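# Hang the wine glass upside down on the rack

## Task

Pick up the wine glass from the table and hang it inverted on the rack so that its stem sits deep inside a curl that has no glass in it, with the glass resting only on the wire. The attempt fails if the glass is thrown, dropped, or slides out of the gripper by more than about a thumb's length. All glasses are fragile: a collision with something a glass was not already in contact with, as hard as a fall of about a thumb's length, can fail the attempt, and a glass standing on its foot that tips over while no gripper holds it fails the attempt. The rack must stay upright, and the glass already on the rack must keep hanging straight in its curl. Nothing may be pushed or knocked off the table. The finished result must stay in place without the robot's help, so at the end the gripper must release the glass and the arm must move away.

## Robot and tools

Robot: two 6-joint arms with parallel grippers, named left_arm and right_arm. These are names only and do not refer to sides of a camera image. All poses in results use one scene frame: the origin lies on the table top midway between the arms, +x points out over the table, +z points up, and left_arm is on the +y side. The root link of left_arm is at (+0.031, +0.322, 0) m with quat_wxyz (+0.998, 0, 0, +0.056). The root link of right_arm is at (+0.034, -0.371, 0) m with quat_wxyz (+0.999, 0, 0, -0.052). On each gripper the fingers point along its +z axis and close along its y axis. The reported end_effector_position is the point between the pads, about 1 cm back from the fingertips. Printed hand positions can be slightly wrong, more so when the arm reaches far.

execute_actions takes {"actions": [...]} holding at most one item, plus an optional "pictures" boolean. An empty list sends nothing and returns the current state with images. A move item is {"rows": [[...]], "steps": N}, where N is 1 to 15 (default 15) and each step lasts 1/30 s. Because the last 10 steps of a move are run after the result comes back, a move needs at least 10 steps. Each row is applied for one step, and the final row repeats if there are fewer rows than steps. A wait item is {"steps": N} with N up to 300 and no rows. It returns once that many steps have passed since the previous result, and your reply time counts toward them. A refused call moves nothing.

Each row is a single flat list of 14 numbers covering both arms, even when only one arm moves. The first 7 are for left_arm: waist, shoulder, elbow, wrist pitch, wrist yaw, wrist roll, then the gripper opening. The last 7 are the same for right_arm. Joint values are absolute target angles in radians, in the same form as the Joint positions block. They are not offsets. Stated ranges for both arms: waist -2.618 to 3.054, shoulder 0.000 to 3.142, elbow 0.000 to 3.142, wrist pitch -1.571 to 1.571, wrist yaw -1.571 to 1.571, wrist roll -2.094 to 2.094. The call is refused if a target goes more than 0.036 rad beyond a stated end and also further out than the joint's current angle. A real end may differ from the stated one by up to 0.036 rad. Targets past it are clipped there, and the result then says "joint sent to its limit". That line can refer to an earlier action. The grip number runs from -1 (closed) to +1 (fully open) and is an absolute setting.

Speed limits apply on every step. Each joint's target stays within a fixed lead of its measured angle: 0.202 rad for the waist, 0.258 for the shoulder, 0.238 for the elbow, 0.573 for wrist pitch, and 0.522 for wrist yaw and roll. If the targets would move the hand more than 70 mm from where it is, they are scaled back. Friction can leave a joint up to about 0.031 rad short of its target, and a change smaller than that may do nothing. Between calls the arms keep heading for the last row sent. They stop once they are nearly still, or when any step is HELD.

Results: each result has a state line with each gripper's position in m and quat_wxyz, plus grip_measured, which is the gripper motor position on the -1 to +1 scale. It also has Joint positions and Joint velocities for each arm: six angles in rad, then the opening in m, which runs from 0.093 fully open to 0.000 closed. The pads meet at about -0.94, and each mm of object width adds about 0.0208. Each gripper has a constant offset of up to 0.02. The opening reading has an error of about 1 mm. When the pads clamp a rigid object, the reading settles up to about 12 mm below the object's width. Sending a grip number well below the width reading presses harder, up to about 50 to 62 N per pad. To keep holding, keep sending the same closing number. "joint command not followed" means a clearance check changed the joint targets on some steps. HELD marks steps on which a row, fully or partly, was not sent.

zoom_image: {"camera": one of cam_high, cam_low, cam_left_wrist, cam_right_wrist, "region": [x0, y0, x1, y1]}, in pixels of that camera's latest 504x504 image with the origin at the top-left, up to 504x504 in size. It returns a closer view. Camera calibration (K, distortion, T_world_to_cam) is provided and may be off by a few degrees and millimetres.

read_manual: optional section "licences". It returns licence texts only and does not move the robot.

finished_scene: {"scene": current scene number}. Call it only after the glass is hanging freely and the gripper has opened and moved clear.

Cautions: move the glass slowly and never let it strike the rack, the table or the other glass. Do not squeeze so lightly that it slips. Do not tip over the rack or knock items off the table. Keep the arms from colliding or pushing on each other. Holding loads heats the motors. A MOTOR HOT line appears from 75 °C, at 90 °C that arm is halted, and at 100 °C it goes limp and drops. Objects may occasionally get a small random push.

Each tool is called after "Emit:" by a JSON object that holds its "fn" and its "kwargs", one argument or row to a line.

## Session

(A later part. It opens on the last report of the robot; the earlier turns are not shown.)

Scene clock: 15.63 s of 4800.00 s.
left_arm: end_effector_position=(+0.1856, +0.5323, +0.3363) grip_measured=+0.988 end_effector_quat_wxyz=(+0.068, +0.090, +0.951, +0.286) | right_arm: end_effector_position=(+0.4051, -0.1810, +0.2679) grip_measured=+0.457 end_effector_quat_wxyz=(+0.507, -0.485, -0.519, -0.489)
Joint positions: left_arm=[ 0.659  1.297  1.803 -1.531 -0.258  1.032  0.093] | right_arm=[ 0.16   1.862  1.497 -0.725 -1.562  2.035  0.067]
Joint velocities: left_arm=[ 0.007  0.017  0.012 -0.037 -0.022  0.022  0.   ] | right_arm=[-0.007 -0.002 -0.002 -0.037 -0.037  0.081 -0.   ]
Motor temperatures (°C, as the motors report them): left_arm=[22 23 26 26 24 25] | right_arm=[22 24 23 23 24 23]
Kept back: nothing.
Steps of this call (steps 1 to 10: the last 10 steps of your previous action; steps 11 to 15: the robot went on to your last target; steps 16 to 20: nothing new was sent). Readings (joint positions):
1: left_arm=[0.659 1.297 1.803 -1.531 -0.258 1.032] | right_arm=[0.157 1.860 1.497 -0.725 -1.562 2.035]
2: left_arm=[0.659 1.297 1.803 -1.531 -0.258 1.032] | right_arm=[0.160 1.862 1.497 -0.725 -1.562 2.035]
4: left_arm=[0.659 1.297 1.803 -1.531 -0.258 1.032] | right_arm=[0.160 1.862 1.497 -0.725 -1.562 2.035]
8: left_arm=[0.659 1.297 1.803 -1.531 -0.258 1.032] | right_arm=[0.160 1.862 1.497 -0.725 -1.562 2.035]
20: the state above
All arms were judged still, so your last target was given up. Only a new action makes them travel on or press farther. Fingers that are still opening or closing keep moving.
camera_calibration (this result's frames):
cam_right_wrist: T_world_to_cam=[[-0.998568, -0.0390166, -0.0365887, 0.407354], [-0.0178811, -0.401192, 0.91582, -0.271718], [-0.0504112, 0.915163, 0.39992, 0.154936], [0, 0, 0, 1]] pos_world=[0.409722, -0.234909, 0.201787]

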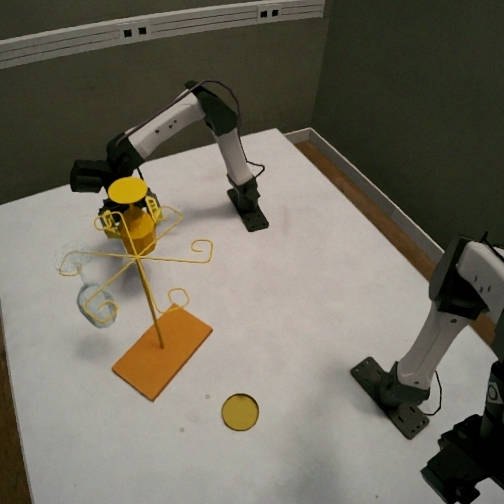

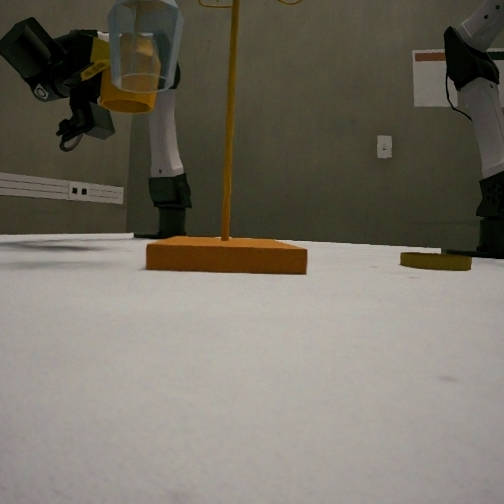

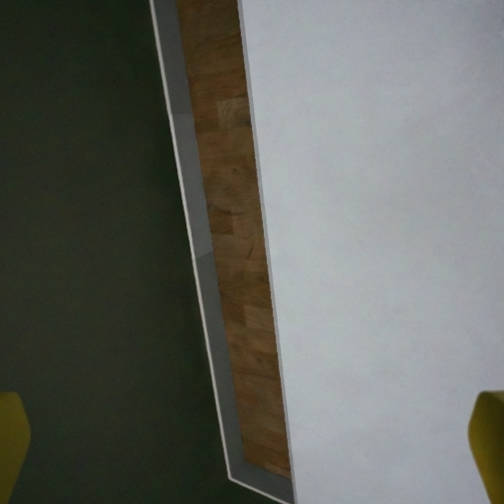

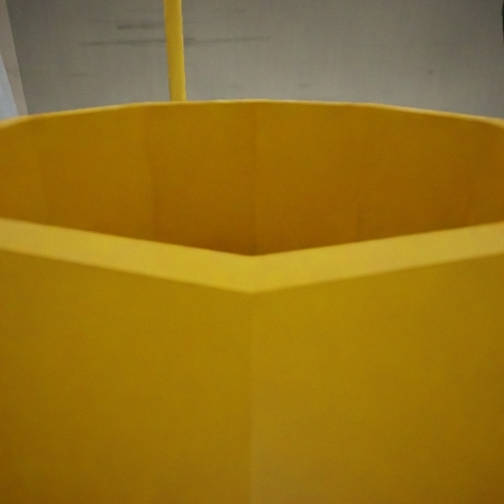

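Emit:
{"fn": "execute_actions", "kwargs": {
  "actions": [
    {"rows":[[0.66,1.3,1.8,-1.53,-0.26,1.03,1,0.22,1.98,1.63,-0.74,-1.571,2.04,0.3]]}
  ]
}}

Emit:
{"fn": "execute_actions", "kwargs": {
  "actions": [
    {"rows":[[0.66,1.3,1.8,-1.53,-0.26,1.03,1,0.29,1.98,1.63,-0.74,-1.571,2.04,0.3]]}
  ]
}}

Emit:
{"fn": "execute_actions", "kwargs": {
  "actions": [
    {"rows":[[0.66,1.3,1.8,-1.53,-0.26,1.03,1,0.345,1.98,1.63,-0.74,-1.571,2.04,0.3]]}
  ]
}}

Emit:
{"fn": "execute_actions", "kwargs": {
  "actions": [
    {"steps":15}
  ],
  "pictures": true
}}

Emit:
{"fn": "zoom_image", "kwargs": {
  "camera": "cam_high",
  "region": [40,120,230,300]
}}

Scene clock: 16.33 s of 4800.00 s.
left_arm: end_effector_position=(+0.1856, +0.5323, +0.3363) grip_measured=+0.988 end_effector_quat_wxyz=(+0.068, +0.090, +0.951, +0.286) | right_arm: end_effector_position=(+0.4197, -0.1603, +0.2643) grip_measured=+0.457 end_effector_quat_wxyz=(+0.523, -0.465, -0.530, -0.479)
Joint positions: left_arm=[ 0.659  1.297  1.803 -1.531 -0.258  1.032  0.093] | right_arm=[ 0.209  1.963  1.609 -0.732 -1.577  2.035  0.067]
Joint velocities: left_arm=[-0.007 -0.027 -0.022 -0.037 -0.066 -0.007 -0.   ] | right_arm=[ 0.173  0.232  0.022  0.007 -0.022 -0.022 -0.001]
Motor temperatures (°C, as the motors report them): left_arm=[22 23 26 26 24 25] | right_arm=[22 24 23 23 24 23]
Steps of this call (steps 1 to 16: nothing new was sent; steps 17 to 21: the first 5 steps of this action). Readings (joint positions):
17: left_arm=[0.659 1.297 1.803 -1.531 -0.258 1.032] | right_arm=[0.165 1.878 1.521 -0.741 -1.563 2.036]
18: left_arm=[0.659 1.297 1.803 -1.531 -0.258 1.032] | right_arm=[0.176 1.907 1.561 -0.742 -1.564 2.036]
20: left_arm=[0.659 1.297 1.803 -1.531 -0.258 1.032] | right_arm=[0.202 1.952 1.606 -0.732 -1.567 2.036]
21: the state above

Scene clock: 16.83 s of 4800.00 s.
left_arm: end_effector_position=(+0.1856, +0.5323, +0.3363) grip_measured=+0.988 end_effector_quat_wxyz=(+0.068, +0.090, +0.951, +0.286) | right_arm: end_effector_position=(+0.4065, -0.1329, +0.2569) grip_measured=+0.457 end_effector_quat_wxyz=(+0.539, -0.454, -0.544, -0.455)
Joint positions: left_arm=[ 0.659  1.297  1.803 -1.531 -0.258  1.032  0.093] | right_arm=[ 0.28   1.977  1.609 -0.734 -1.565  2.035  0.067]
Joint velocities: left_arm=[ 0.012  0.002  0.022 -0.037  0.007 -0.022  0.   ] | right_arm=[ 0.339 -0.007 -0.012  0.037 -0.066 -0.066  0.001]
Motor temperatures (°C, as the motors report them): left_arm=[22 23 26 26 24 25] | right_arm=[22 24 23 23 24 23]
Steps of this call (steps 1 to 10: the last 10 steps of your previous action; steps 11 to 15: the first 5 steps of this action). Readings (joint positions):
11: left_arm=[0.659 1.297 1.803 -1.531 -0.258 1.032] | right_arm=[0.223 1.977 1.609 -0.734 -1.566 2.035]
12: left_arm=[0.659 1.297 1.803 -1.531 -0.258 1.032] | right_arm=[0.234 1.977 1.609 -0.734 -1.565 2.035]
14: left_arm=[0.659 1.297 1.803 -1.531 -0.258 1.032] | right_arm=[0.267 1.977 1.609 -0.734 -1.565 2.035]
15: the state above

Scene clock: 17.33 s of 4800.00 s.
left_arm: end_effector_position=(+0.1856, +0.5323, +0.3363) grip_measured=+0.988 end_effector_quat_wxyz=(+0.068, +0.090, +0.951, +0.286) | right_arm: end_effector_position=(+0.3927, -0.1124, +0.2569) grip_measured=+0.457 end_effector_quat_wxyz=(+0.551, -0.439, -0.557, -0.440)
Joint positions: left_arm=[ 0.659  1.297  1.803 -1.531 -0.258  1.032  0.093] | right_arm=[ 0.336  1.977  1.609 -0.734 -1.565  2.035  0.067]
Joint velocities: left_arm=[-0.002 -0.002  0.007 -0.007  0.022  0.007  0.001] | right_arm=[ 0.217  0.002 -0.007  0.007 -0.007 -0.022  0.   ]
Motor temperatures (°C, as the motors report them): left_arm=[22 23 26 26 24 25] | right_arm=[22 25 23 23 24 23]
Steps of this call (steps 1 to 10: the last 10 steps of your previous action; steps 11 to 15: the first 5 steps of this action). Readings (joint positions):
11: left_arm=[0.659 1.297 1.803 -1.531 -0.258 1.032] | right_arm=[0.299 1.977 1.609 -0.734 -1.565 2.035]
12: left_arm=[0.659 1.297 1.803 -1.531 -0.258 1.032] | right_arm=[0.307 1.977 1.609 -0.734 -1.565 2.035]
14: left_arm=[0.659 1.297 1.803 -1.531 -0.258 1.032] | right_arm=[0.327 1.977 1.609 -0.734 -1.565 2.035]
15: the state above

Scene clock: 17.83 s of 4800.00 s.
left_arm: end_effector_position=(+0.1856, +0.5323, +0.3363) grip_measured=+0.988 end_effector_quat_wxyz=(+0.068, +0.090, +0.951, +0.286) | right_arm: end_effector_position=(+0.3901, -0.1088, +0.2569) grip_measured=+0.457 end_effector_quat_wxyz=(+0.554, -0.436, -0.559, -0.437)
Joint positions: left_arm=[ 0.659  1.297  1.803 -1.531 -0.258  1.032  0.093] | right_arm=[ 0.346  1.977  1.609 -0.734 -1.565  2.035  0.067]
Joint velocities: left_arm=[-0.007 -0.007  0.002  0.022 -0.066  0.022  0.001] | right_arm=[ 0.007 -0.002 -0.007  0.051  0.037 -0.081  0.   ]
Motor temperatures (°C, as the motors report them): left_arm=[22 23 26 26 24 25] | right_arm=[22 25 23 23 24 23]
Kept back: nothing.
Steps of this call (steps 1 to 10: the last 10 steps of your previous action; steps 11 to 15: the robot went on to your last target). Readings (joint positions):
1: left_arm=[0.659 1.297 1.803 -1.531 -0.258 1.032] | right_arm=[0.342 1.977 1.609 -0.734 -1.565 2.035]
2: left_arm=[0.659 1.297 1.803 -1.531 -0.258 1.032] | right_arm=[0.345 1.977 1.609 -0.734 -1.565 2.035]
4: left_arm=[0.659 1.297 1.803 -1.531 -0.258 1.032] | right_arm=[0.346 1.977 1.609 -0.734 -1.565 2.035]
8: left_arm=[0.659 1.297 1.803 -1.531 -0.258 1.032] | right_arm=[0.346 1.977 1.609 -0.734 -1.565 2.035]
15: the state above
camera_calibration (this result's frames):
cam_right_wrist: T_world_to_cam=[[-0.974066, -0.224734, -0.0262559, 0.362397], [0.0669971, -0.397313, 0.915234, -0.26551], [-0.216116, 0.88974, 0.402066, 0.153916], [0, 0, 0, 1]] pos_world=[0.404051, -0.160993, 0.190635]

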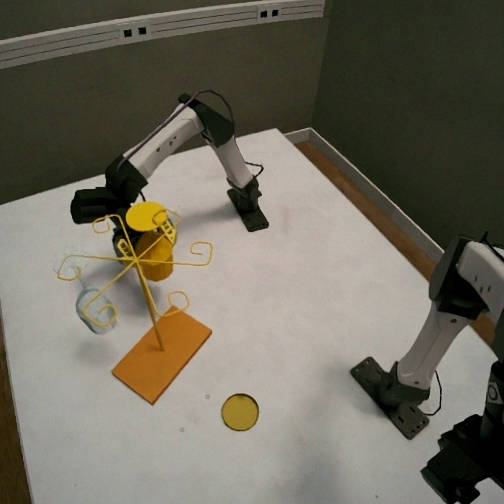

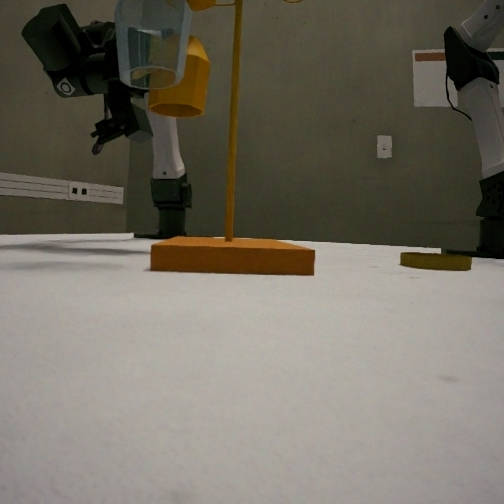

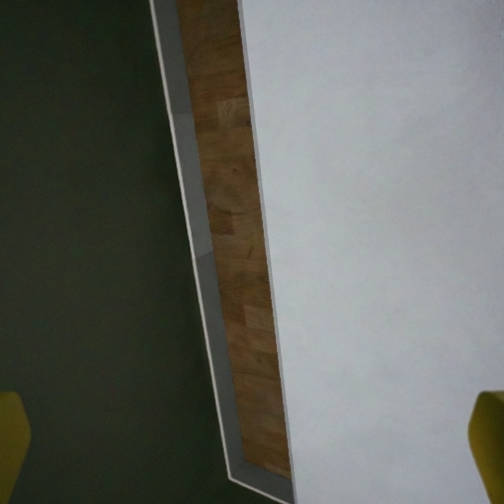

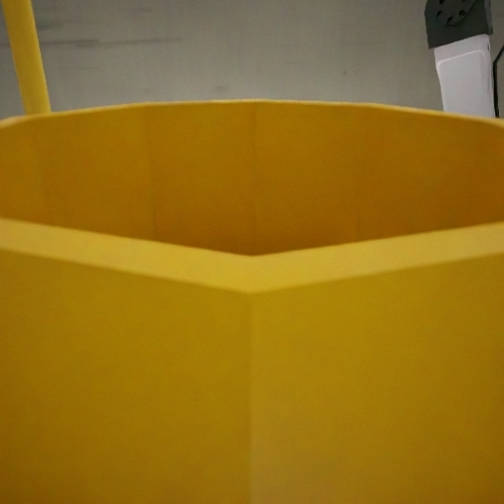

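Region (40, 120, 230, 300) of cam_high's 504x504 image, scaled by 2.653, with more detail than that image has; it fills the top 477 rows of this view, and the rest is white.

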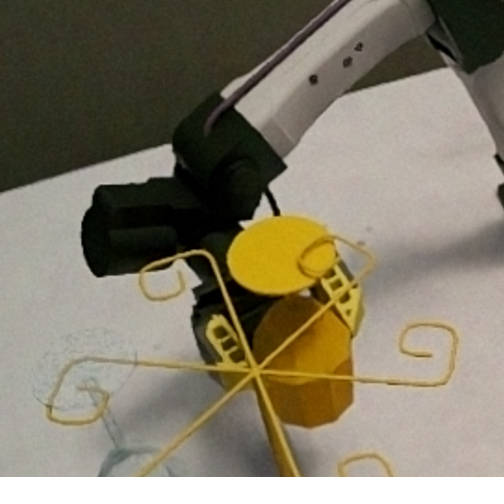

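Emit:
{"fn": "execute_actions", "kwargs": {
  "actions": [
    {"rows":[[0.66,1.3,1.8,-1.53,-0.26,1.03,1,0.2,1.9,1.42,-0.7,-1.571,2.04,0.3]]}
  ]
}}

Emit:
{"fn": "execute_actions", "kwargs": {
  "actions": [
    {"rows":[[0.66,1.3,1.8,-1.53,-0.26,1.03,1,0.03,1.9,1.45,-0.7,-1.571,2.04,0.3]]}
  ]
}}

Emit:
{"fn": "execute_actions", "kwargs": {
  "actions": [
    {"rows":[[0.66,1.3,1.8,-1.53,-0.26,1.03,1,0.03,1.93,1.72,-0.88,-1.571,2.04,0.3]]}
  ]
}}

Emit:
{"fn": "execute_actions", "kwargs": {
  "actions": [
    {"rows":[[0.66,1.3,1.8,-1.53,-0.26,1.03,1,0.15,1.93,1.72,-0.88,-1.571,2.04,0.3]]}
  ]
}}

Emit:
{"fn": "execute_actions", "kwargs": {
  "actions": [
    {"rows":[[0.66,1.3,1.8,-1.53,-0.26,1.03,1,0.26,1.97,1.79,-0.91,-1.571,2.04,0.3]]}
  ]
}}

Emit:
{"fn": "execute_actions", "kwargs": {
  "actions": [
    {"steps":15}
  ],
  "pictures": true
}}

Emit:
{"fn": "zoom_image", "kwargs": {
  "camera": "cam_high",
  "region": [40,120,230,300]
}}

Scene clock: 18.57 s of 4800.00 s.
left_arm: end_effector_position=(+0.1856, +0.5323, +0.3363) grip_measured=+0.988 end_effector_quat_wxyz=(+0.068, +0.090, +0.951, +0.286) | right_arm: end_effector_position=(+0.3975, -0.1636, +0.2320) grip_measured=+0.457 end_effector_quat_wxyz=(+0.543, -0.498, -0.505, -0.450)
Joint positions: left_arm=[ 0.659  1.297  1.803 -1.531 -0.258  1.032  0.093] | right_arm=[ 0.207  1.919  1.439 -0.712 -1.564  2.035  0.067]
Joint velocities: left_arm=[-0.012 -0.007  0.022  0.037 -0.007 -0.051 -0.001] | right_arm=[-0.706  0.017 -0.325  0.022  0.139 -0.051 -0.   ]
Motor temperatures (°C, as the motors report them): left_arm=[22 23 26 26 24 25] | right_arm=[22 25 23 23 24 23]
Steps of this call (steps 1 to 15: the robot went on to your last target; steps 16 to 17: nothing new was sent; steps 18 to 22: the first 5 steps of this action). Readings (joint positions):
18: left_arm=[0.659 1.297 1.803 -1.531 -0.258 1.032] | right_arm=[0.333 1.964 1.576 -0.710 -1.566 2.035]
19: left_arm=[0.659 1.297 1.803 -1.531 -0.258 1.032] | right_arm=[0.307 1.939 1.522 -0.706 -1.566 2.035]
21: left_arm=[0.659 1.297 1.803 -1.531 -0.258 1.032] | right_arm=[0.235 1.919 1.453 -0.711 -1.566 2.035]
22: the state above

Scene clock: 19.07 s of 4800.00 s.
left_arm: end_effector_position=(+0.1856, +0.5323, +0.3363) grip_measured=+0.988 end_effector_quat_wxyz=(+0.068, +0.090, +0.951, +0.286) | right_arm: end_effector_position=(+0.4261, -0.2280, +0.2280) grip_measured=+0.458 end_effector_quat_wxyz=(+0.504, -0.543, -0.459, -0.491)
Joint positions: left_arm=[ 0.659  1.297  1.803 -1.531 -0.258  1.032  0.093] | right_arm=[ 0.037  1.919  1.426 -0.71  -1.56   2.035  0.067]
Joint velocities: left_arm=[ 0.007  0.012 -0.022 -0.066 -0.007 -0.081 -0.   ] | right_arm=[-0.764  0.002  0.027 -0.022 -0.037 -0.007 -0.002]
Motor temperatures (°C, as the motors report them): left_arm=[22 23 26 26 24 25] | right_arm=[22 25 23 23 24 23]
Steps of this call (steps 1 to 10: the last 10 steps of your previous action; steps 11 to 15: the first 5 steps of this action). Readings (joint positions):
11: left_arm=[0.659 1.297 1.803 -1.531 -0.258 1.032] | right_arm=[0.179 1.919 1.426 -0.711 -1.560 2.035]
12: left_arm=[0.659 1.297 1.803 -1.531 -0.258 1.032] | right_arm=[0.149 1.919 1.426 -0.711 -1.560 2.035]
14: left_arm=[0.659 1.297 1.803 -1.531 -0.258 1.032] | right_arm=[0.068 1.919 1.426 -0.711 -1.560 2.035]
15: the state above

Scene clock: 19.57 s of 4800.00 s.
left_arm: end_effector_position=(+0.1856, +0.5323, +0.3363) grip_measured=+0.988 end_effector_quat_wxyz=(+0.068, +0.090, +0.951, +0.286) | right_arm: end_effector_position=(+0.4516, -0.2339, +0.2839) grip_measured=+0.458 end_effector_quat_wxyz=(+0.468, -0.520, -0.488, -0.522)
Joint positions: left_arm=[ 0.659  1.297  1.803 -1.531 -0.258  1.032  0.093] | right_arm=[ 0.026  1.948  1.681 -0.815 -1.551  2.037  0.067]
Joint velocities: left_arm=[-0.012 -0.017 -0.012 -0.022 -0.051 -0.007 -0.   ] | right_arm=[-0.002 -0.271  0.818 -0.095 -0.154 -0.051 -0.001]
Motor temperatures (°C, as the motors report them): left_arm=[22 23 26 26 24 25] | right_arm=[22 25 23 23 24 23]
Steps of this call (steps 1 to 10: the last 10 steps of your previous action; steps 11 to 15: the first 5 steps of this action). Readings (joint positions):
11: left_arm=[0.659 1.297 1.803 -1.531 -0.258 1.032] | right_arm=[0.025 1.928 1.465 -0.758 -1.554 2.036]
12: left_arm=[0.659 1.297 1.803 -1.531 -0.258 1.032] | right_arm=[0.026 1.946 1.532 -0.795 -1.550 2.037]
14: left_arm=[0.659 1.297 1.803 -1.531 -0.258 1.032] | right_arm=[0.026 1.956 1.647 -0.813 -1.549 2.037]
15: the state above

Scene clock: 20.07 s of 4800.00 s.
left_arm: end_effector_position=(+0.1856, +0.5323, +0.3363) grip_measured=+0.988 end_effector_quat_wxyz=(+0.068, +0.090, +0.951, +0.286) | right_arm: end_effector_position=(+0.4272, -0.1872, +0.3021) grip_measured=+0.458 end_effector_quat_wxyz=(+0.499, -0.486, -0.517, -0.497)
Joint positions: left_arm=[ 0.659  1.297  1.803 -1.531 -0.258  1.032  0.093] | right_arm=[ 0.141  1.925  1.715 -0.866 -1.561  2.037  0.067]
Joint velocities: left_arm=[-0.017  0.012 -0.002  0.007  0.007  0.007 -0.   ] | right_arm=[ 0.618  0.002  0.002 -0.022 -0.022  0.007  0.001]
Motor temperatures (°C, as the motors report them): left_arm=[22 23 26 27 24 25] | right_arm=[22 25 23 23 24 23]
Steps of this call (steps 1 to 10: the last 10 steps of your previous action; steps 11 to 15: the first 5 steps of this action). Readings (joint positions):
11: left_arm=[0.659 1.297 1.803 -1.531 -0.258 1.032] | right_arm=[0.037 1.925 1.715 -0.864 -1.562 2.037]
12: left_arm=[0.659 1.297 1.803 -1.531 -0.258 1.032] | right_arm=[0.058 1.925 1.715 -0.864 -1.561 2.037]
14: left_arm=[0.659 1.297 1.803 -1.531 -0.258 1.032] | right_arm=[0.117 1.925 1.715 -0.865 -1.561 2.037]
15: the state above

Scene clock: 20.57 s of 4800.00 s.
left_arm: end_effector_position=(+0.1856, +0.5323, +0.3363) grip_measured=+0.988 end_effector_quat_wxyz=(+0.068, +0.090, +0.951, +0.286) | right_arm: end_effector_position=(+0.4127, -0.1442, +0.3028) grip_measured=+0.457 end_effector_quat_wxyz=(+0.526, -0.459, -0.542, -0.468)
Joint positions: left_arm=[ 0.659  1.297  1.803 -1.531 -0.258  1.032  0.093] | right_arm=[ 0.251  1.959  1.766 -0.887 -1.56   2.037  0.067]
Joint velocities: left_arm=[-0.022 -0.022  0.002  0.037 -0.007 -0.022 -0.   ] | right_arm=[ 0.501  0.042  0.007 -0.066  0.007 -0.022 -0.001]
Motor temperatures (°C, as the motors report them): left_arm=[22 23 26 27 24 25] | right_arm=[22 25 23 23 24 23]
Steps of this call (steps 1 to 10: the last 10 steps of your previous action; steps 11 to 15: the first 5 steps of this action). Readings (joint positions):
11: left_arm=[0.659 1.297 1.803 -1.531 -0.258 1.032] | right_arm=[0.165 1.932 1.727 -0.881 -1.560 2.037]
12: left_arm=[0.659 1.297 1.803 -1.531 -0.258 1.032] | right_arm=[0.183 1.943 1.745 -0.884 -1.560 2.037]
14: left_arm=[0.659 1.297 1.803 -1.531 -0.258 1.032] | right_arm=[0.231 1.956 1.764 -0.885 -1.560 2.037]
15: the state above

Scene clock: 21.07 s of 4800.00 s.
left_arm: end_effector_position=(+0.1856, +0.5323, +0.3363) grip_measured=+0.988 end_effector_quat_wxyz=(+0.068, +0.090, +0.951, +0.286) | right_arm: end_effector_position=(+0.4085, -0.1383, +0.3016) grip_measured=+0.457 end_effector_quat_wxyz=(+0.533, -0.459, -0.543, -0.459)
Joint positions: left_arm=[ 0.659  1.297  1.803 -1.531 -0.258  1.032  0.093] | right_arm=[ 0.267  1.961  1.766 -0.901 -1.56   2.037  0.067]
Joint velocities: left_arm=[ 0.007 -0.002  0.002 -0.051  0.037 -0.007 -0.001] | right_arm=[-0.007 -0.007  0.012  0.125 -0.037 -0.037 -0.001]
Motor temperatures (°C, as the motors report them): left_arm=[22 23 26 27 24 25] | right_arm=[22 25 23 23 24 23]
Kept back: nothing.
Steps of this call (steps 1 to 10: the last 10 steps of your previous action; steps 11 to 15: the robot went on to your last target). Readings (joint positions):
1: left_arm=[0.659 1.297 1.803 -1.531 -0.258 1.032] | right_arm=[0.264 1.960 1.766 -0.890 -1.560 2.037]
2: left_arm=[0.659 1.297 1.803 -1.531 -0.258 1.032] | right_arm=[0.271 1.961 1.766 -0.893 -1.560 2.037]
4: left_arm=[0.659 1.297 1.803 -1.531 -0.258 1.032] | right_arm=[0.272 1.961 1.766 -0.897 -1.560 2.037]
8: left_arm=[0.659 1.297 1.803 -1.531 -0.258 1.032] | right_arm=[0.267 1.961 1.766 -0.900 -1.560 2.037]
15: the state above
camera_calibration (this result's frames):
cam_right_wrist: T_world_to_cam=[[-0.989051, -0.144463, -0.0301381, 0.393276], [0.0302485, -0.398346, 0.916737, -0.304974], [-0.14444, 0.905788, 0.398354, 0.140119], [0, 0, 0, 1]] pos_world=[0.418434, -0.19159, 0.235616]

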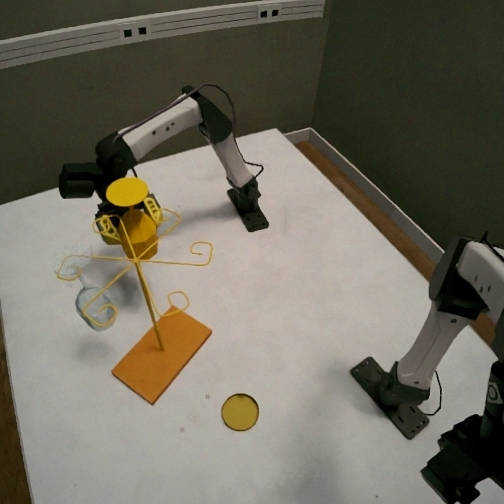

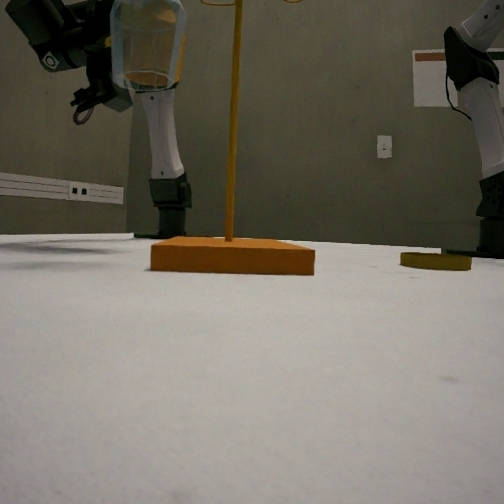

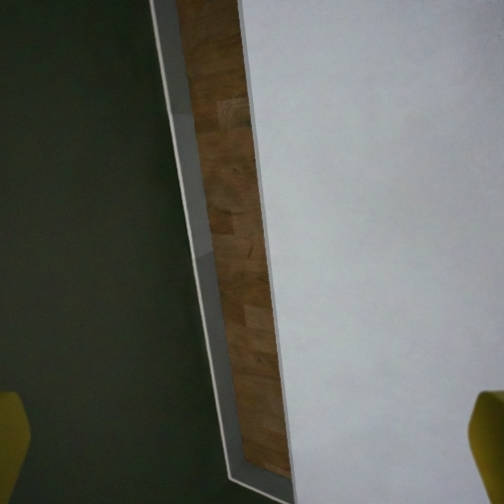

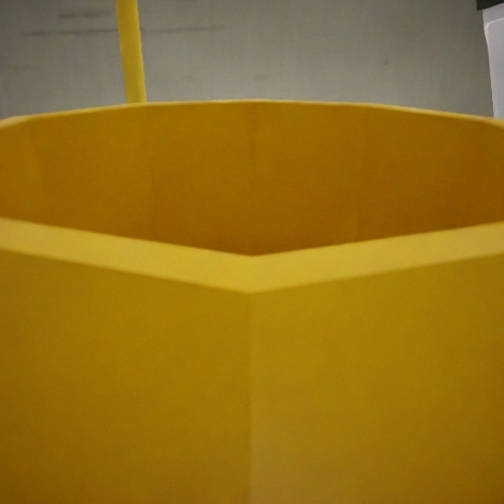

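Region (40, 120, 230, 300) of cam_high's 504x504 image, scaled by 2.653, with more detail than that image has; it fills the top 477 rows of this view, and the rest is white.

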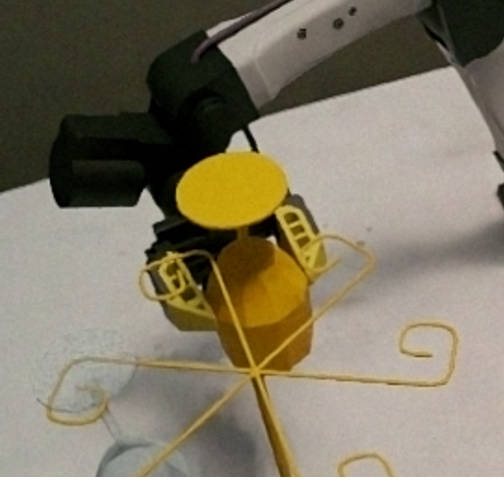

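Emit:
{"fn": "execute_actions", "kwargs": {
  "actions": [
    {"rows":[[0.66,1.3,1.8,-1.53,-0.26,1.03,1,0.33,2.04,1.88,-0.93,-1.571,2.04,0.3]]}
  ]
}}

Emit:
{"fn": "execute_actions", "kwargs": {
  "actions": [
    {"rows":[[0.66,1.3,1.8,-1.53,-0.26,1.03,1,0.39,2.1,1.97,-0.96,-1.571,2.04,0.3]]}
  ]
}}

Emit:
{"fn": "execute_actions", "kwargs": {
  "actions": [
    {"rows":[[0.66,1.3,1.8,-1.53,-0.26,1.03,1,0.445,2.1,1.97,-0.96,-1.571,2.04,0.3]]}
  ]
}}

Emit:
{"fn": "execute_actions", "kwargs": {
  "actions": [
    {"steps":15}
  ],
  "pictures": true
}}

Emit:
{"fn": "zoom_image", "kwargs": {
  "camera": "cam_high",
  "region": [40,120,230,300]
}}

Scene clock: 21.90 s of 4800.00 s.
left_arm: end_effector_position=(+0.1856, +0.5323, +0.3363) grip_measured=+0.988 end_effector_quat_wxyz=(+0.068, +0.090, +0.951, +0.286) | right_arm: end_effector_position=(+0.4109, -0.1152, +0.3014) grip_measured=+0.457 end_effector_quat_wxyz=(+0.544, -0.442, -0.556, -0.447)
Joint positions: left_arm=[ 0.659  1.297  1.803 -1.531 -0.258  1.032  0.093] | right_arm=[ 0.32   2.026  1.856 -0.917 -1.561  2.037  0.067]
Joint velocities: left_arm=[-0.027  0.002 -0.012  0.022  0.007 -0.081 -0.001] | right_arm=[ 0.271  0.154  0.022  0.051  0.051  0.007 -0.   ]
Motor temperatures (°C, as the motors report them): left_arm=[22 23 26 27 24 25] | right_arm=[22 25 24 24 24 23]
Steps of this call (steps 1 to 15: the robot went on to your last target; steps 16 to 20: nothing new was sent; steps 21 to 25: the first 5 steps of this action). Readings (joint positions):
21: left_arm=[0.659 1.297 1.803 -1.531 -0.258 1.032] | right_arm=[0.272 1.973 1.786 -0.916 -1.560 2.037]
22: left_arm=[0.659 1.297 1.803 -1.531 -0.258 1.032] | right_arm=[0.282 1.993 1.820 -0.918 -1.561 2.037]
24: left_arm=[0.659 1.297 1.803 -1.531 -0.258 1.032] | right_arm=[0.308 2.020 1.853 -0.917 -1.561 2.037]
25: the state above

Scene clock: 22.40 s of 4800.00 s.
left_arm: end_effector_position=(+0.1856, +0.5323, +0.3363) grip_measured=+0.988 end_effector_quat_wxyz=(+0.068, +0.090, +0.951, +0.286) | right_arm: end_effector_position=(+0.4087, -0.0896, +0.3006) grip_measured=+0.457 end_effector_quat_wxyz=(+0.556, -0.424, -0.570, -0.432)
Joint positions: left_arm=[ 0.659  1.297  1.803 -1.531 -0.258  1.032  0.093] | right_arm=[ 0.379  2.088  1.945 -0.941 -1.56   2.038  0.067]
Joint velocities: left_arm=[ 0.002 -0.017 -0.012 -0.037 -0.022  0.022  0.   ] | right_arm=[ 0.276  0.081  0.076 -0.066 -0.007  0.037 -0.   ]
Motor temperatures (°C, as the motors report them): left_arm=[22 23 26 27 24 25] | right_arm=[22 26 24 24 24 23]
Steps of this call (steps 1 to 10: the last 10 steps of your previous action; steps 11 to 15: the first 5 steps of this action). Readings (joint positions):
11: left_arm=[0.659 1.297 1.803 -1.531 -0.258 1.032] | right_arm=[0.338 2.046 1.876 -0.937 -1.560 2.038]
12: left_arm=[0.659 1.297 1.803 -1.531 -0.258 1.032] | right_arm=[0.346 2.063 1.908 -0.940 -1.560 2.038]
14: left_arm=[0.659 1.297 1.803 -1.531 -0.258 1.032] | right_arm=[0.369 2.084 1.941 -0.940 -1.560 2.038]
15: the state above

Scene clock: 22.90 s of 4800.00 s.
left_arm: end_effector_position=(+0.1856, +0.5323, +0.3363) grip_measured=+0.988 end_effector_quat_wxyz=(+0.068, +0.090, +0.951, +0.286) | right_arm: end_effector_position=(+0.3928, -0.0692, +0.2986) grip_measured=+0.457 end_effector_quat_wxyz=(+0.570, -0.412, -0.579, -0.412)
Joint positions: left_arm=[ 0.659  1.297  1.803 -1.531 -0.258  1.032  0.093] | right_arm=[ 0.434  2.092  1.946 -0.951 -1.56   2.038  0.067]
Joint velocities: left_arm=[-0.037 -0.012 -0.017 -0.022  0.037 -0.007 -0.   ] | right_arm=[ 0.252  0.012 -0.022 -0.051 -0.037  0.022 -0.001]
Motor temperatures (°C, as the motors report them): left_arm=[22 23 26 27 24 25] | right_arm=[22 26 24 24 24 23]
Steps of this call (steps 1 to 10: the last 10 steps of your previous action; steps 11 to 15: the first 5 steps of this action). Readings (joint positions):
11: left_arm=[0.659 1.297 1.803 -1.531 -0.258 1.032] | right_arm=[0.397 2.092 1.946 -0.950 -1.560 2.038]
12: left_arm=[0.659 1.297 1.803 -1.531 -0.258 1.032] | right_arm=[0.404 2.092 1.946 -0.950 -1.560 2.038]
14: left_arm=[0.659 1.297 1.803 -1.531 -0.258 1.032] | right_arm=[0.424 2.092 1.946 -0.951 -1.560 2.038]
15: the state above

Scene clock: 23.40 s of 4800.00 s.
left_arm: end_effector_position=(+0.1856, +0.5323, +0.3363) grip_measured=+0.988 end_effector_quat_wxyz=(+0.068, +0.090, +0.951, +0.286) | right_arm: end_effector_position=(+0.3887, -0.0645, +0.2985) grip_measured=+0.457 end_effector_quat_wxyz=(+0.573, -0.409, -0.581, -0.408)
Joint positions: left_arm=[ 0.659  1.297  1.803 -1.531 -0.258  1.032  0.093] | right_arm=[ 0.448  2.092  1.946 -0.952 -1.56   2.038  0.067]
Joint velocities: left_arm=[ 0.002  0.012  0.002  0.051  0.081 -0.051  0.   ] | right_arm=[-0.007 -0.002 -0.012 -0.066  0.022  0.022  0.   ]
Motor temperatures (°C, as the motors report them): left_arm=[22 23 26 27 24 25] | right_arm=[22 26 24 24 24 23]
Kept back: nothing.
Steps of this call (steps 1 to 10: the last 10 steps of your previous action; steps 11 to 15: the robot went on to your last target). Readings (joint positions):
1: left_arm=[0.659 1.297 1.803 -1.531 -0.258 1.032] | right_arm=[0.442 2.092 1.946 -0.951 -1.560 2.038]
2: left_arm=[0.659 1.297 1.803 -1.531 -0.258 1.032] | right_arm=[0.446 2.092 1.946 -0.951 -1.560 2.038]
4: left_arm=[0.659 1.297 1.803 -1.531 -0.258 1.032] | right_arm=[0.448 2.092 1.946 -0.952 -1.560 2.038]
8: left_arm=[0.659 1.297 1.803 -1.531 -0.258 1.032] | right_arm=[0.448 2.092 1.946 -0.952 -1.560 2.038]
15: the state above
camera_calibration (this result's frames):
cam_right_wrist: T_world_to_cam=[[-0.946919, -0.320361, -0.0267067, 0.355535], [0.104501, -0.385314, 0.916849, -0.3002], [-0.304014, 0.865391, 0.398339, 0.131096], [0, 0, 0, 1]] pos_world=[0.407889, -0.115221, 0.232512]

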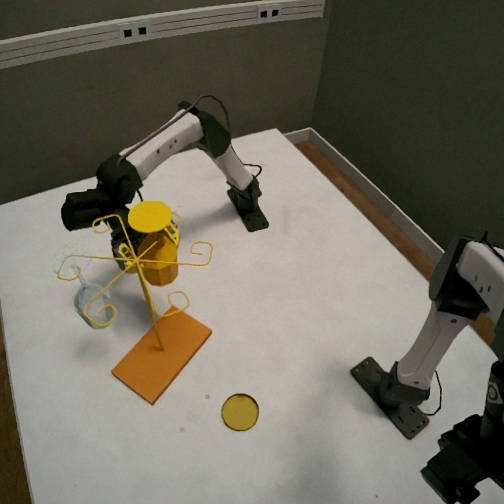

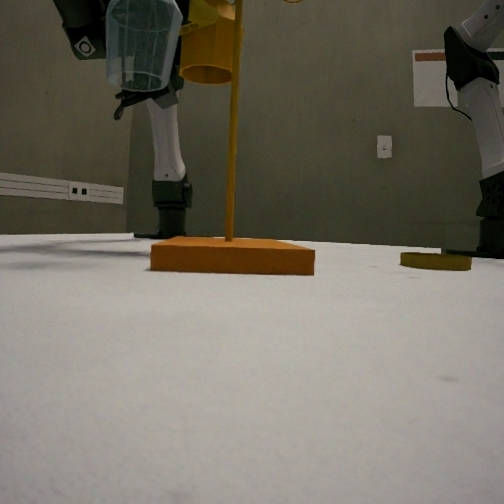

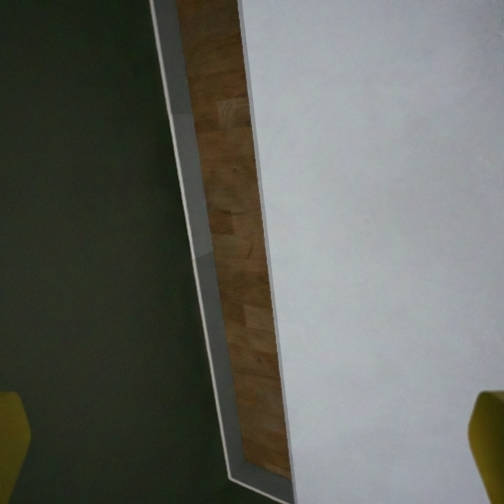

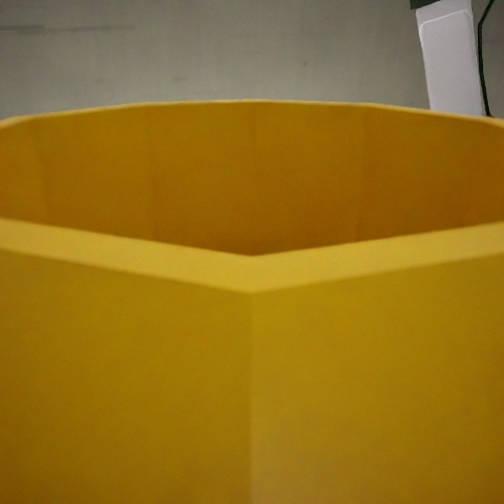

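Region (40, 120, 230, 300) of cam_high's 504x504 image, scaled by 2.653, with more detail than that image has; it fills the top 477 rows of this view, and the rest is white.

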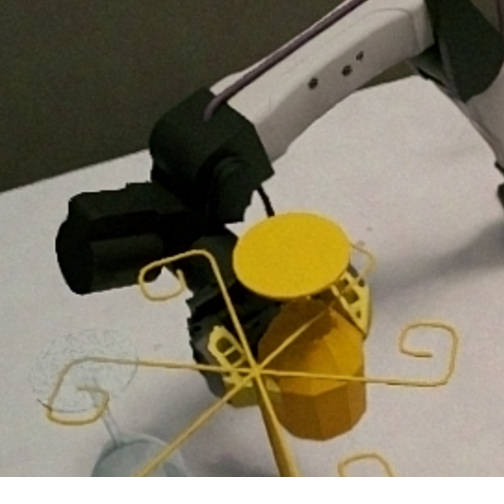

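Emit:
{"fn": "execute_actions", "kwargs": {
  "actions": [
    {"rows":[[0.66,1.3,1.8,-1.53,-0.26,1.03,1,0.445,2.1,1.97,-1.27,-1.571,1.72,0.3]]}
  ]
}}

Emit:
{"fn": "execute_actions", "kwargs": {
  "actions": [
    {"rows":[[0.66,1.3,1.8,-1.53,-0.26,1.03,1,0.435,2.1,1.97,-1.57,-1.571,1.42,0.3]]}
  ]
}}

Emit:
{"fn": "execute_actions", "kwargs": {
  "actions": [
    {"steps":15}
  ],
  "pictures": true
}}

Emit:
{"fn": "zoom_image", "kwargs": {
  "camera": "cam_high",
  "region": [40,120,230,300]
}}

Scene clock: 24.07 s of 4800.00 s.
left_arm: end_effector_position=(+0.1856, +0.5323, +0.3363) grip_measured=+0.988 end_effector_quat_wxyz=(+0.068, +0.090, +0.951, +0.286) | right_arm: end_effector_position=(+0.3757, -0.0691, +0.2937) grip_measured=+0.457 end_effector_quat_wxyz=(+0.572, -0.407, -0.583, -0.409)
Joint positions: left_arm=[ 0.659  1.297  1.803 -1.531 -0.258  1.032  0.093] | right_arm=[ 0.448  2.093  1.95  -1.155 -1.559  1.833  0.067]
Joint velocities: left_arm=[-0.027  0.012  0.002 -0.066 -0.051 -0.022 -0.001] | right_arm=[ 0.002 -0.007  0.007 -0.681  0.051 -0.755 -0.002]
Motor temperatures (°C, as the motors report them): left_arm=[22 23 26 27 24 25] | right_arm=[22 26 24 24 24 23]
Steps of this call (steps 1 to 15: the robot went on to your last target; steps 16 to 20: the first 5 steps of this action). Readings (joint positions):
16: left_arm=[0.659 1.297 1.803 -1.531 -0.258 1.032] | right_arm=[0.448 2.092 1.950 -0.993 -1.559 1.986]
17: left_arm=[0.659 1.297 1.803 -1.531 -0.258 1.032] | right_arm=[0.448 2.092 1.950 -1.047 -1.559 1.934]
19: left_arm=[0.659 1.297 1.803 -1.531 -0.258 1.032] | right_arm=[0.448 2.093 1.950 -1.127 -1.559 1.860]
20: the state above

Scene clock: 24.57 s of 4800.00 s.
left_arm: end_effector_position=(+0.1856, +0.5323, +0.3363) grip_measured=+0.988 end_effector_quat_wxyz=(+0.068, +0.090, +0.951, +0.286) | right_arm: end_effector_position=(+0.3559, -0.0777, +0.2908) grip_measured=+0.457 end_effector_quat_wxyz=(+0.571, -0.407, -0.584, -0.409)
Joint positions: left_arm=[ 0.659  1.297  1.803 -1.531 -0.258  1.032  0.093] | right_arm=[ 0.444  2.094  1.954 -1.453 -1.557  1.535  0.067]
Joint velocities: left_arm=[-0.007  0.002 -0.002  0.022 -0.037 -0.051  0.   ] | right_arm=[-0.022  0.002 -0.007 -0.799 -0.022 -0.725  0.   ]
Motor temperatures (°C, as the motors report them): left_arm=[22 23 26 27 24 25] | right_arm=[22 26 24 24 24 23]
Steps of this call (steps 1 to 10: the last 10 steps of your previous action; steps 11 to 15: the first 5 steps of this action). Readings (joint positions):
11: left_arm=[0.659 1.297 1.803 -1.531 -0.258 1.032] | right_arm=[0.447 2.094 1.954 -1.290 -1.557 1.690]
12: left_arm=[0.659 1.297 1.803 -1.531 -0.258 1.032] | right_arm=[0.447 2.094 1.954 -1.345 -1.557 1.637]
14: left_arm=[0.659 1.297 1.803 -1.531 -0.258 1.032] | right_arm=[0.445 2.094 1.954 -1.426 -1.557 1.562]
15: the state above

Scene clock: 25.07 s of 4800.00 s.
left_arm: end_effector_position=(+0.1856, +0.5323, +0.3363) grip_measured=+0.988 end_effector_quat_wxyz=(+0.068, +0.090, +0.951, +0.286) | right_arm: end_effector_position=(+0.3492, -0.0807, +0.2914) grip_measured=+0.457 end_effector_quat_wxyz=(+0.570, -0.406, -0.585, -0.409)
Joint positions: left_arm=[ 0.659  1.297  1.803 -1.531 -0.258  1.032  0.093] | right_arm=[ 0.443  2.094  1.954 -1.554 -1.557  1.432  0.067]
Joint velocities: left_arm=[ 0.012  0.012 -0.017 -0.022 -0.007 -0.066 -0.   ] | right_arm=[-0.012 -0.012 -0.012 -0.022 -0.022 -0.051 -0.001]
Motor temperatures (°C, as the motors report them): left_arm=[22 23 26 27 24 25] | right_arm=[22 26 24 24 24 23]
Kept back: nothing.
Steps of this call (steps 1 to 10: the last 10 steps of your previous action; steps 11 to 15: the robot went on to your last target). Readings (joint positions):
1: left_arm=[0.659 1.297 1.803 -1.531 -0.258 1.032] | right_arm=[0.444 2.094 1.954 -1.475 -1.557 1.513]
2: left_arm=[0.659 1.297 1.803 -1.531 -0.258 1.032] | right_arm=[0.443 2.094 1.954 -1.492 -1.557 1.496]
4: left_arm=[0.659 1.297 1.803 -1.531 -0.258 1.032] | right_arm=[0.443 2.094 1.954 -1.517 -1.557 1.472]
8: left_arm=[0.659 1.297 1.803 -1.531 -0.258 1.032] | right_arm=[0.443 2.094 1.954 -1.541 -1.557 1.446]
15: the state above
camera_calibration (this result's frames):
cam_right_wrist: T_world_to_cam=[[-0.946026, -0.322014, -0.0366426, 0.315149], [0.0952382, -0.384289, 0.918288, -0.292873], [-0.309783, 0.865234, 0.394215, 0.139203], [0, 0, 0, 1]] pos_world=[0.369154, -0.131509, 0.225613]

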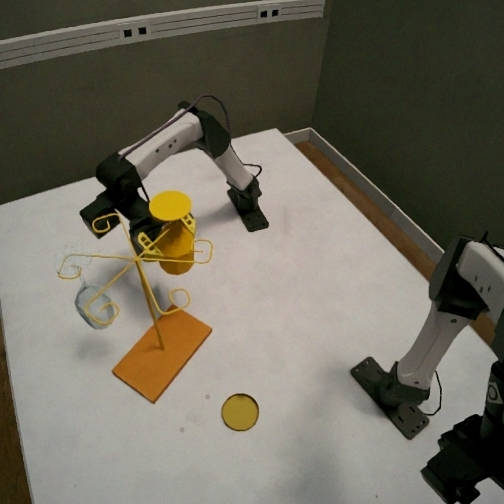

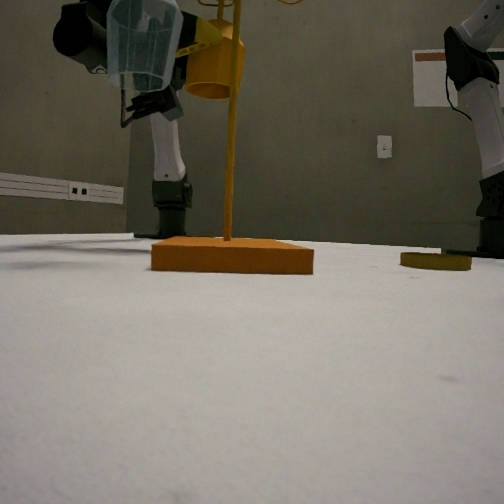

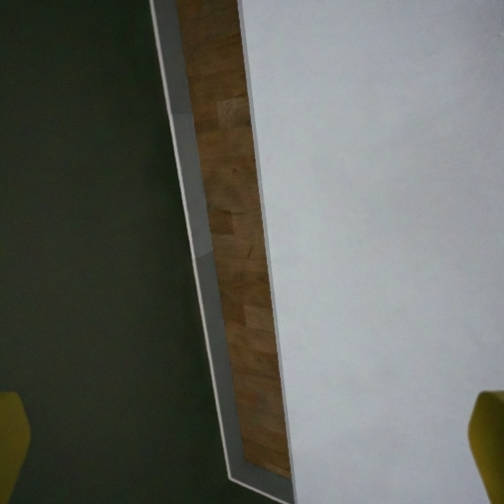

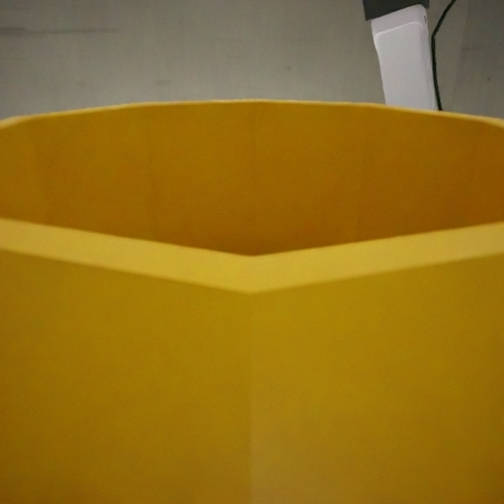

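Region (40, 120, 230, 300) of cam_high's 504x504 image, scaled by 2.653, with more detail than that image has; it fills the top 477 rows of this view, and the rest is white.

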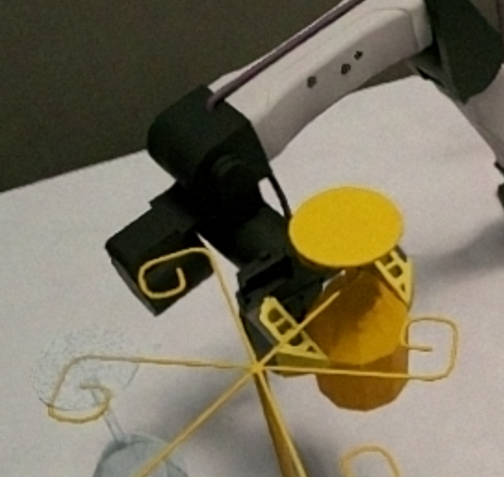

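Emit:
{"fn": "execute_actions", "kwargs": {
  "actions": [
    {"rows":[[0.66,1.3,1.8,-1.53,-0.26,1.03,1,0.385,2.1,1.97,-1.57,-1.571,1.42,0.3]]}
  ]
}}

Emit:
{"fn": "execute_actions", "kwargs": {
  "actions": [
    {"rows":[[0.66,1.3,1.8,-1.53,-0.26,1.03,1,0.385,2.1,1.88,-1.47,-1.571,1.44,0.3]]}
  ]
}}

Emit:
{"fn": "execute_actions", "kwargs": {
  "actions": [
    {"steps":15}
  ],
  "pictures": true
}}

Emit:
{"fn": "zoom_image", "kwargs": {
  "camera": "cam_low",
  "region": [160,0,280,50]
}}

Scene clock: 25.73 s of 4800.00 s.
left_arm: end_effector_position=(+0.1856, +0.5323, +0.3363) grip_measured=+0.988 end_effector_quat_wxyz=(+0.068, +0.090, +0.951, +0.286) | right_arm: end_effector_position=(+0.3616, -0.0953, +0.2913) grip_measured=+0.457 end_effector_quat_wxyz=(+0.560, -0.418, -0.576, -0.423)
Joint positions: left_arm=[ 0.659  1.297  1.803 -1.531 -0.258  1.032  0.093] | right_arm=[ 0.398  2.094  1.954 -1.558 -1.556  1.424  0.067]
Joint velocities: left_arm=[-0.007 -0.017  0.007  0.037 -0.125 -0.037 -0.001] | right_arm=[-0.281 -0.007  0.007 -0.051  0.051 -0.022  0.001]
Motor temperatures (°C, as the motors report them): left_arm=[22 23 26 27 24 25] | right_arm=[22 26 24 23 24 23]
Steps of this call (steps 1 to 15: the robot went on to your last target; steps 16 to 20: the first 5 steps of this action). Readings (joint positions):
16: left_arm=[0.659 1.297 1.803 -1.531 -0.258 1.032] | right_arm=[0.438 2.094 1.954 -1.557 -1.557 1.428]
17: left_arm=[0.659 1.297 1.803 -1.531 -0.258 1.032] | right_arm=[0.429 2.094 1.954 -1.558 -1.556 1.426]
19: left_arm=[0.659 1.297 1.803 -1.531 -0.258 1.032] | right_arm=[0.407 2.094 1.954 -1.558 -1.556 1.424]
20: the state above

Scene clock: 26.23 s of 4800.00 s.
left_arm: end_effector_position=(+0.1856, +0.5323, +0.3363) grip_measured=+0.988 end_effector_quat_wxyz=(+0.068, +0.090, +0.951, +0.286) | right_arm: end_effector_position=(+0.3660, -0.0995, +0.2760) grip_measured=+0.457 end_effector_quat_wxyz=(+0.561, -0.426, -0.569, -0.423)
Joint positions: left_arm=[ 0.659  1.297  1.803 -1.531 -0.258  1.032  0.093] | right_arm=[ 0.384  2.097  1.895 -1.509 -1.558  1.428  0.067]
Joint velocities: left_arm=[ 0.002 -0.002  0.027 -0.022 -0.051  0.007 -0.001] | right_arm=[ 0.002  0.037 -0.159  0.198 -0.037  0.022 -0.001]
Motor temperatures (°C, as the motors report them): left_arm=[22 23 26 27 24 25] | right_arm=[22 26 24 23 24 23]
Steps of this call (steps 1 to 10: the last 10 steps of your previous action; steps 11 to 15: the first 5 steps of this action). Readings (joint positions):
11: left_arm=[0.659 1.297 1.803 -1.531 -0.258 1.032] | right_arm=[0.384 2.093 1.942 -1.544 -1.559 1.425]
12: left_arm=[0.659 1.297 1.803 -1.531 -0.258 1.032] | right_arm=[0.384 2.092 1.928 -1.532 -1.560 1.427]
14: left_arm=[0.659 1.297 1.803 -1.531 -0.258 1.032] | right_arm=[0.384 2.095 1.902 -1.515 -1.559 1.428]
15: the state above

Scene clock: 26.73 s of 4800.00 s.
left_arm: end_effector_position=(+0.1856, +0.5323, +0.3363) grip_measured=+0.988 end_effector_quat_wxyz=(+0.068, +0.090, +0.951, +0.286) | right_arm: end_effector_position=(+0.3677, -0.0990, +0.2739) grip_measured=+0.457 end_effector_quat_wxyz=(+0.558, -0.422, -0.573, -0.427)
Joint positions: left_arm=[ 0.659  1.297  1.803 -1.531 -0.258  1.032  0.093] | right_arm=[ 0.384  2.099  1.89  -1.484 -1.557  1.432  0.067]
Joint velocities: left_arm=[ 0.012 -0.012 -0.017  0.007  0.022  0.007  0.001] | right_arm=[ 0.002 -0.012 -0.022  0.037 -0.022  0.022 -0.001]
Motor temperatures (°C, as the motors report them): left_arm=[22 23 26 27 24 25] | right_arm=[22 26 24 23 24 23]
Kept back: nothing.
Steps of this call (steps 1 to 10: the last 10 steps of your previous action; steps 11 to 15: the robot went on to your last target). Readings (joint positions):
1: left_arm=[0.659 1.297 1.803 -1.531 -0.258 1.032] | right_arm=[0.384 2.099 1.891 -1.504 -1.558 1.428]
2: left_arm=[0.659 1.297 1.803 -1.531 -0.258 1.032] | right_arm=[0.384 2.099 1.890 -1.500 -1.557 1.429]
4: left_arm=[0.659 1.297 1.803 -1.531 -0.258 1.032] | right_arm=[0.384 2.099 1.890 -1.494 -1.557 1.430]
8: left_arm=[0.659 1.297 1.803 -1.531 -0.258 1.032] | right_arm=[0.384 2.099 1.890 -1.487 -1.557 1.431]
15: the state above
camera_calibration (this result's frames):
cam_right_wrist: T_world_to_cam=[[-0.963118, -0.266195, -0.0393066, 0.338734], [0.0703821, -0.390207, 0.918033, -0.276947], [-0.259713, 0.881407, 0.39455, 0.150732], [0, 0, 0, 1]] pos_world=[0.38488, -0.150754, 0.208089]

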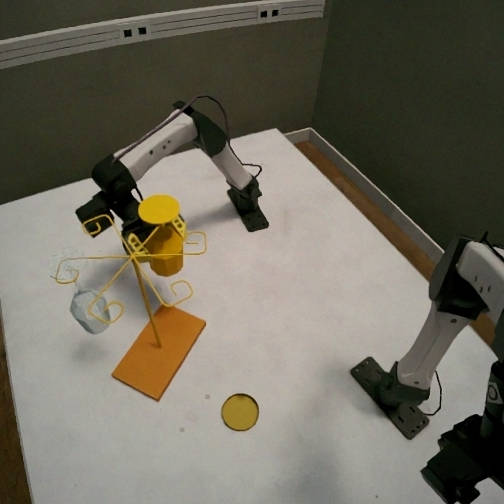

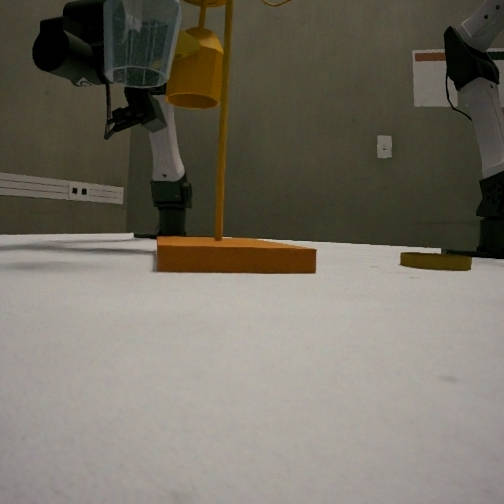

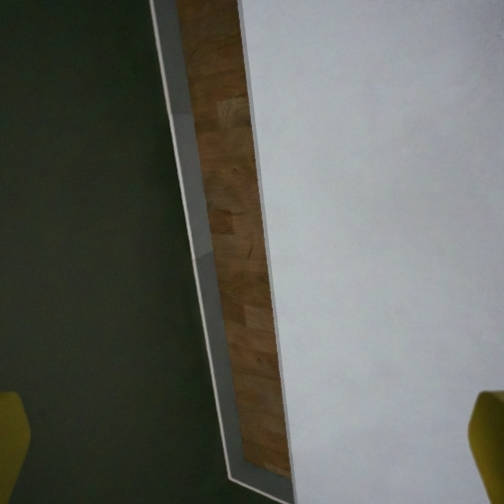

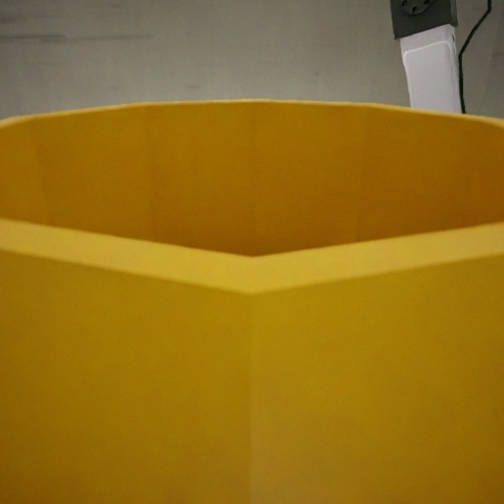

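Region (160, 0, 280, 50) of cam_low's 504x504 image, scaled by 4.200, with more detail than that image has; it fills the top 210 rows of this view, and the rest is white.

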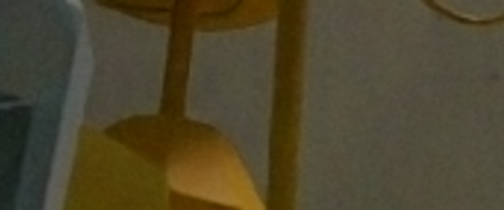

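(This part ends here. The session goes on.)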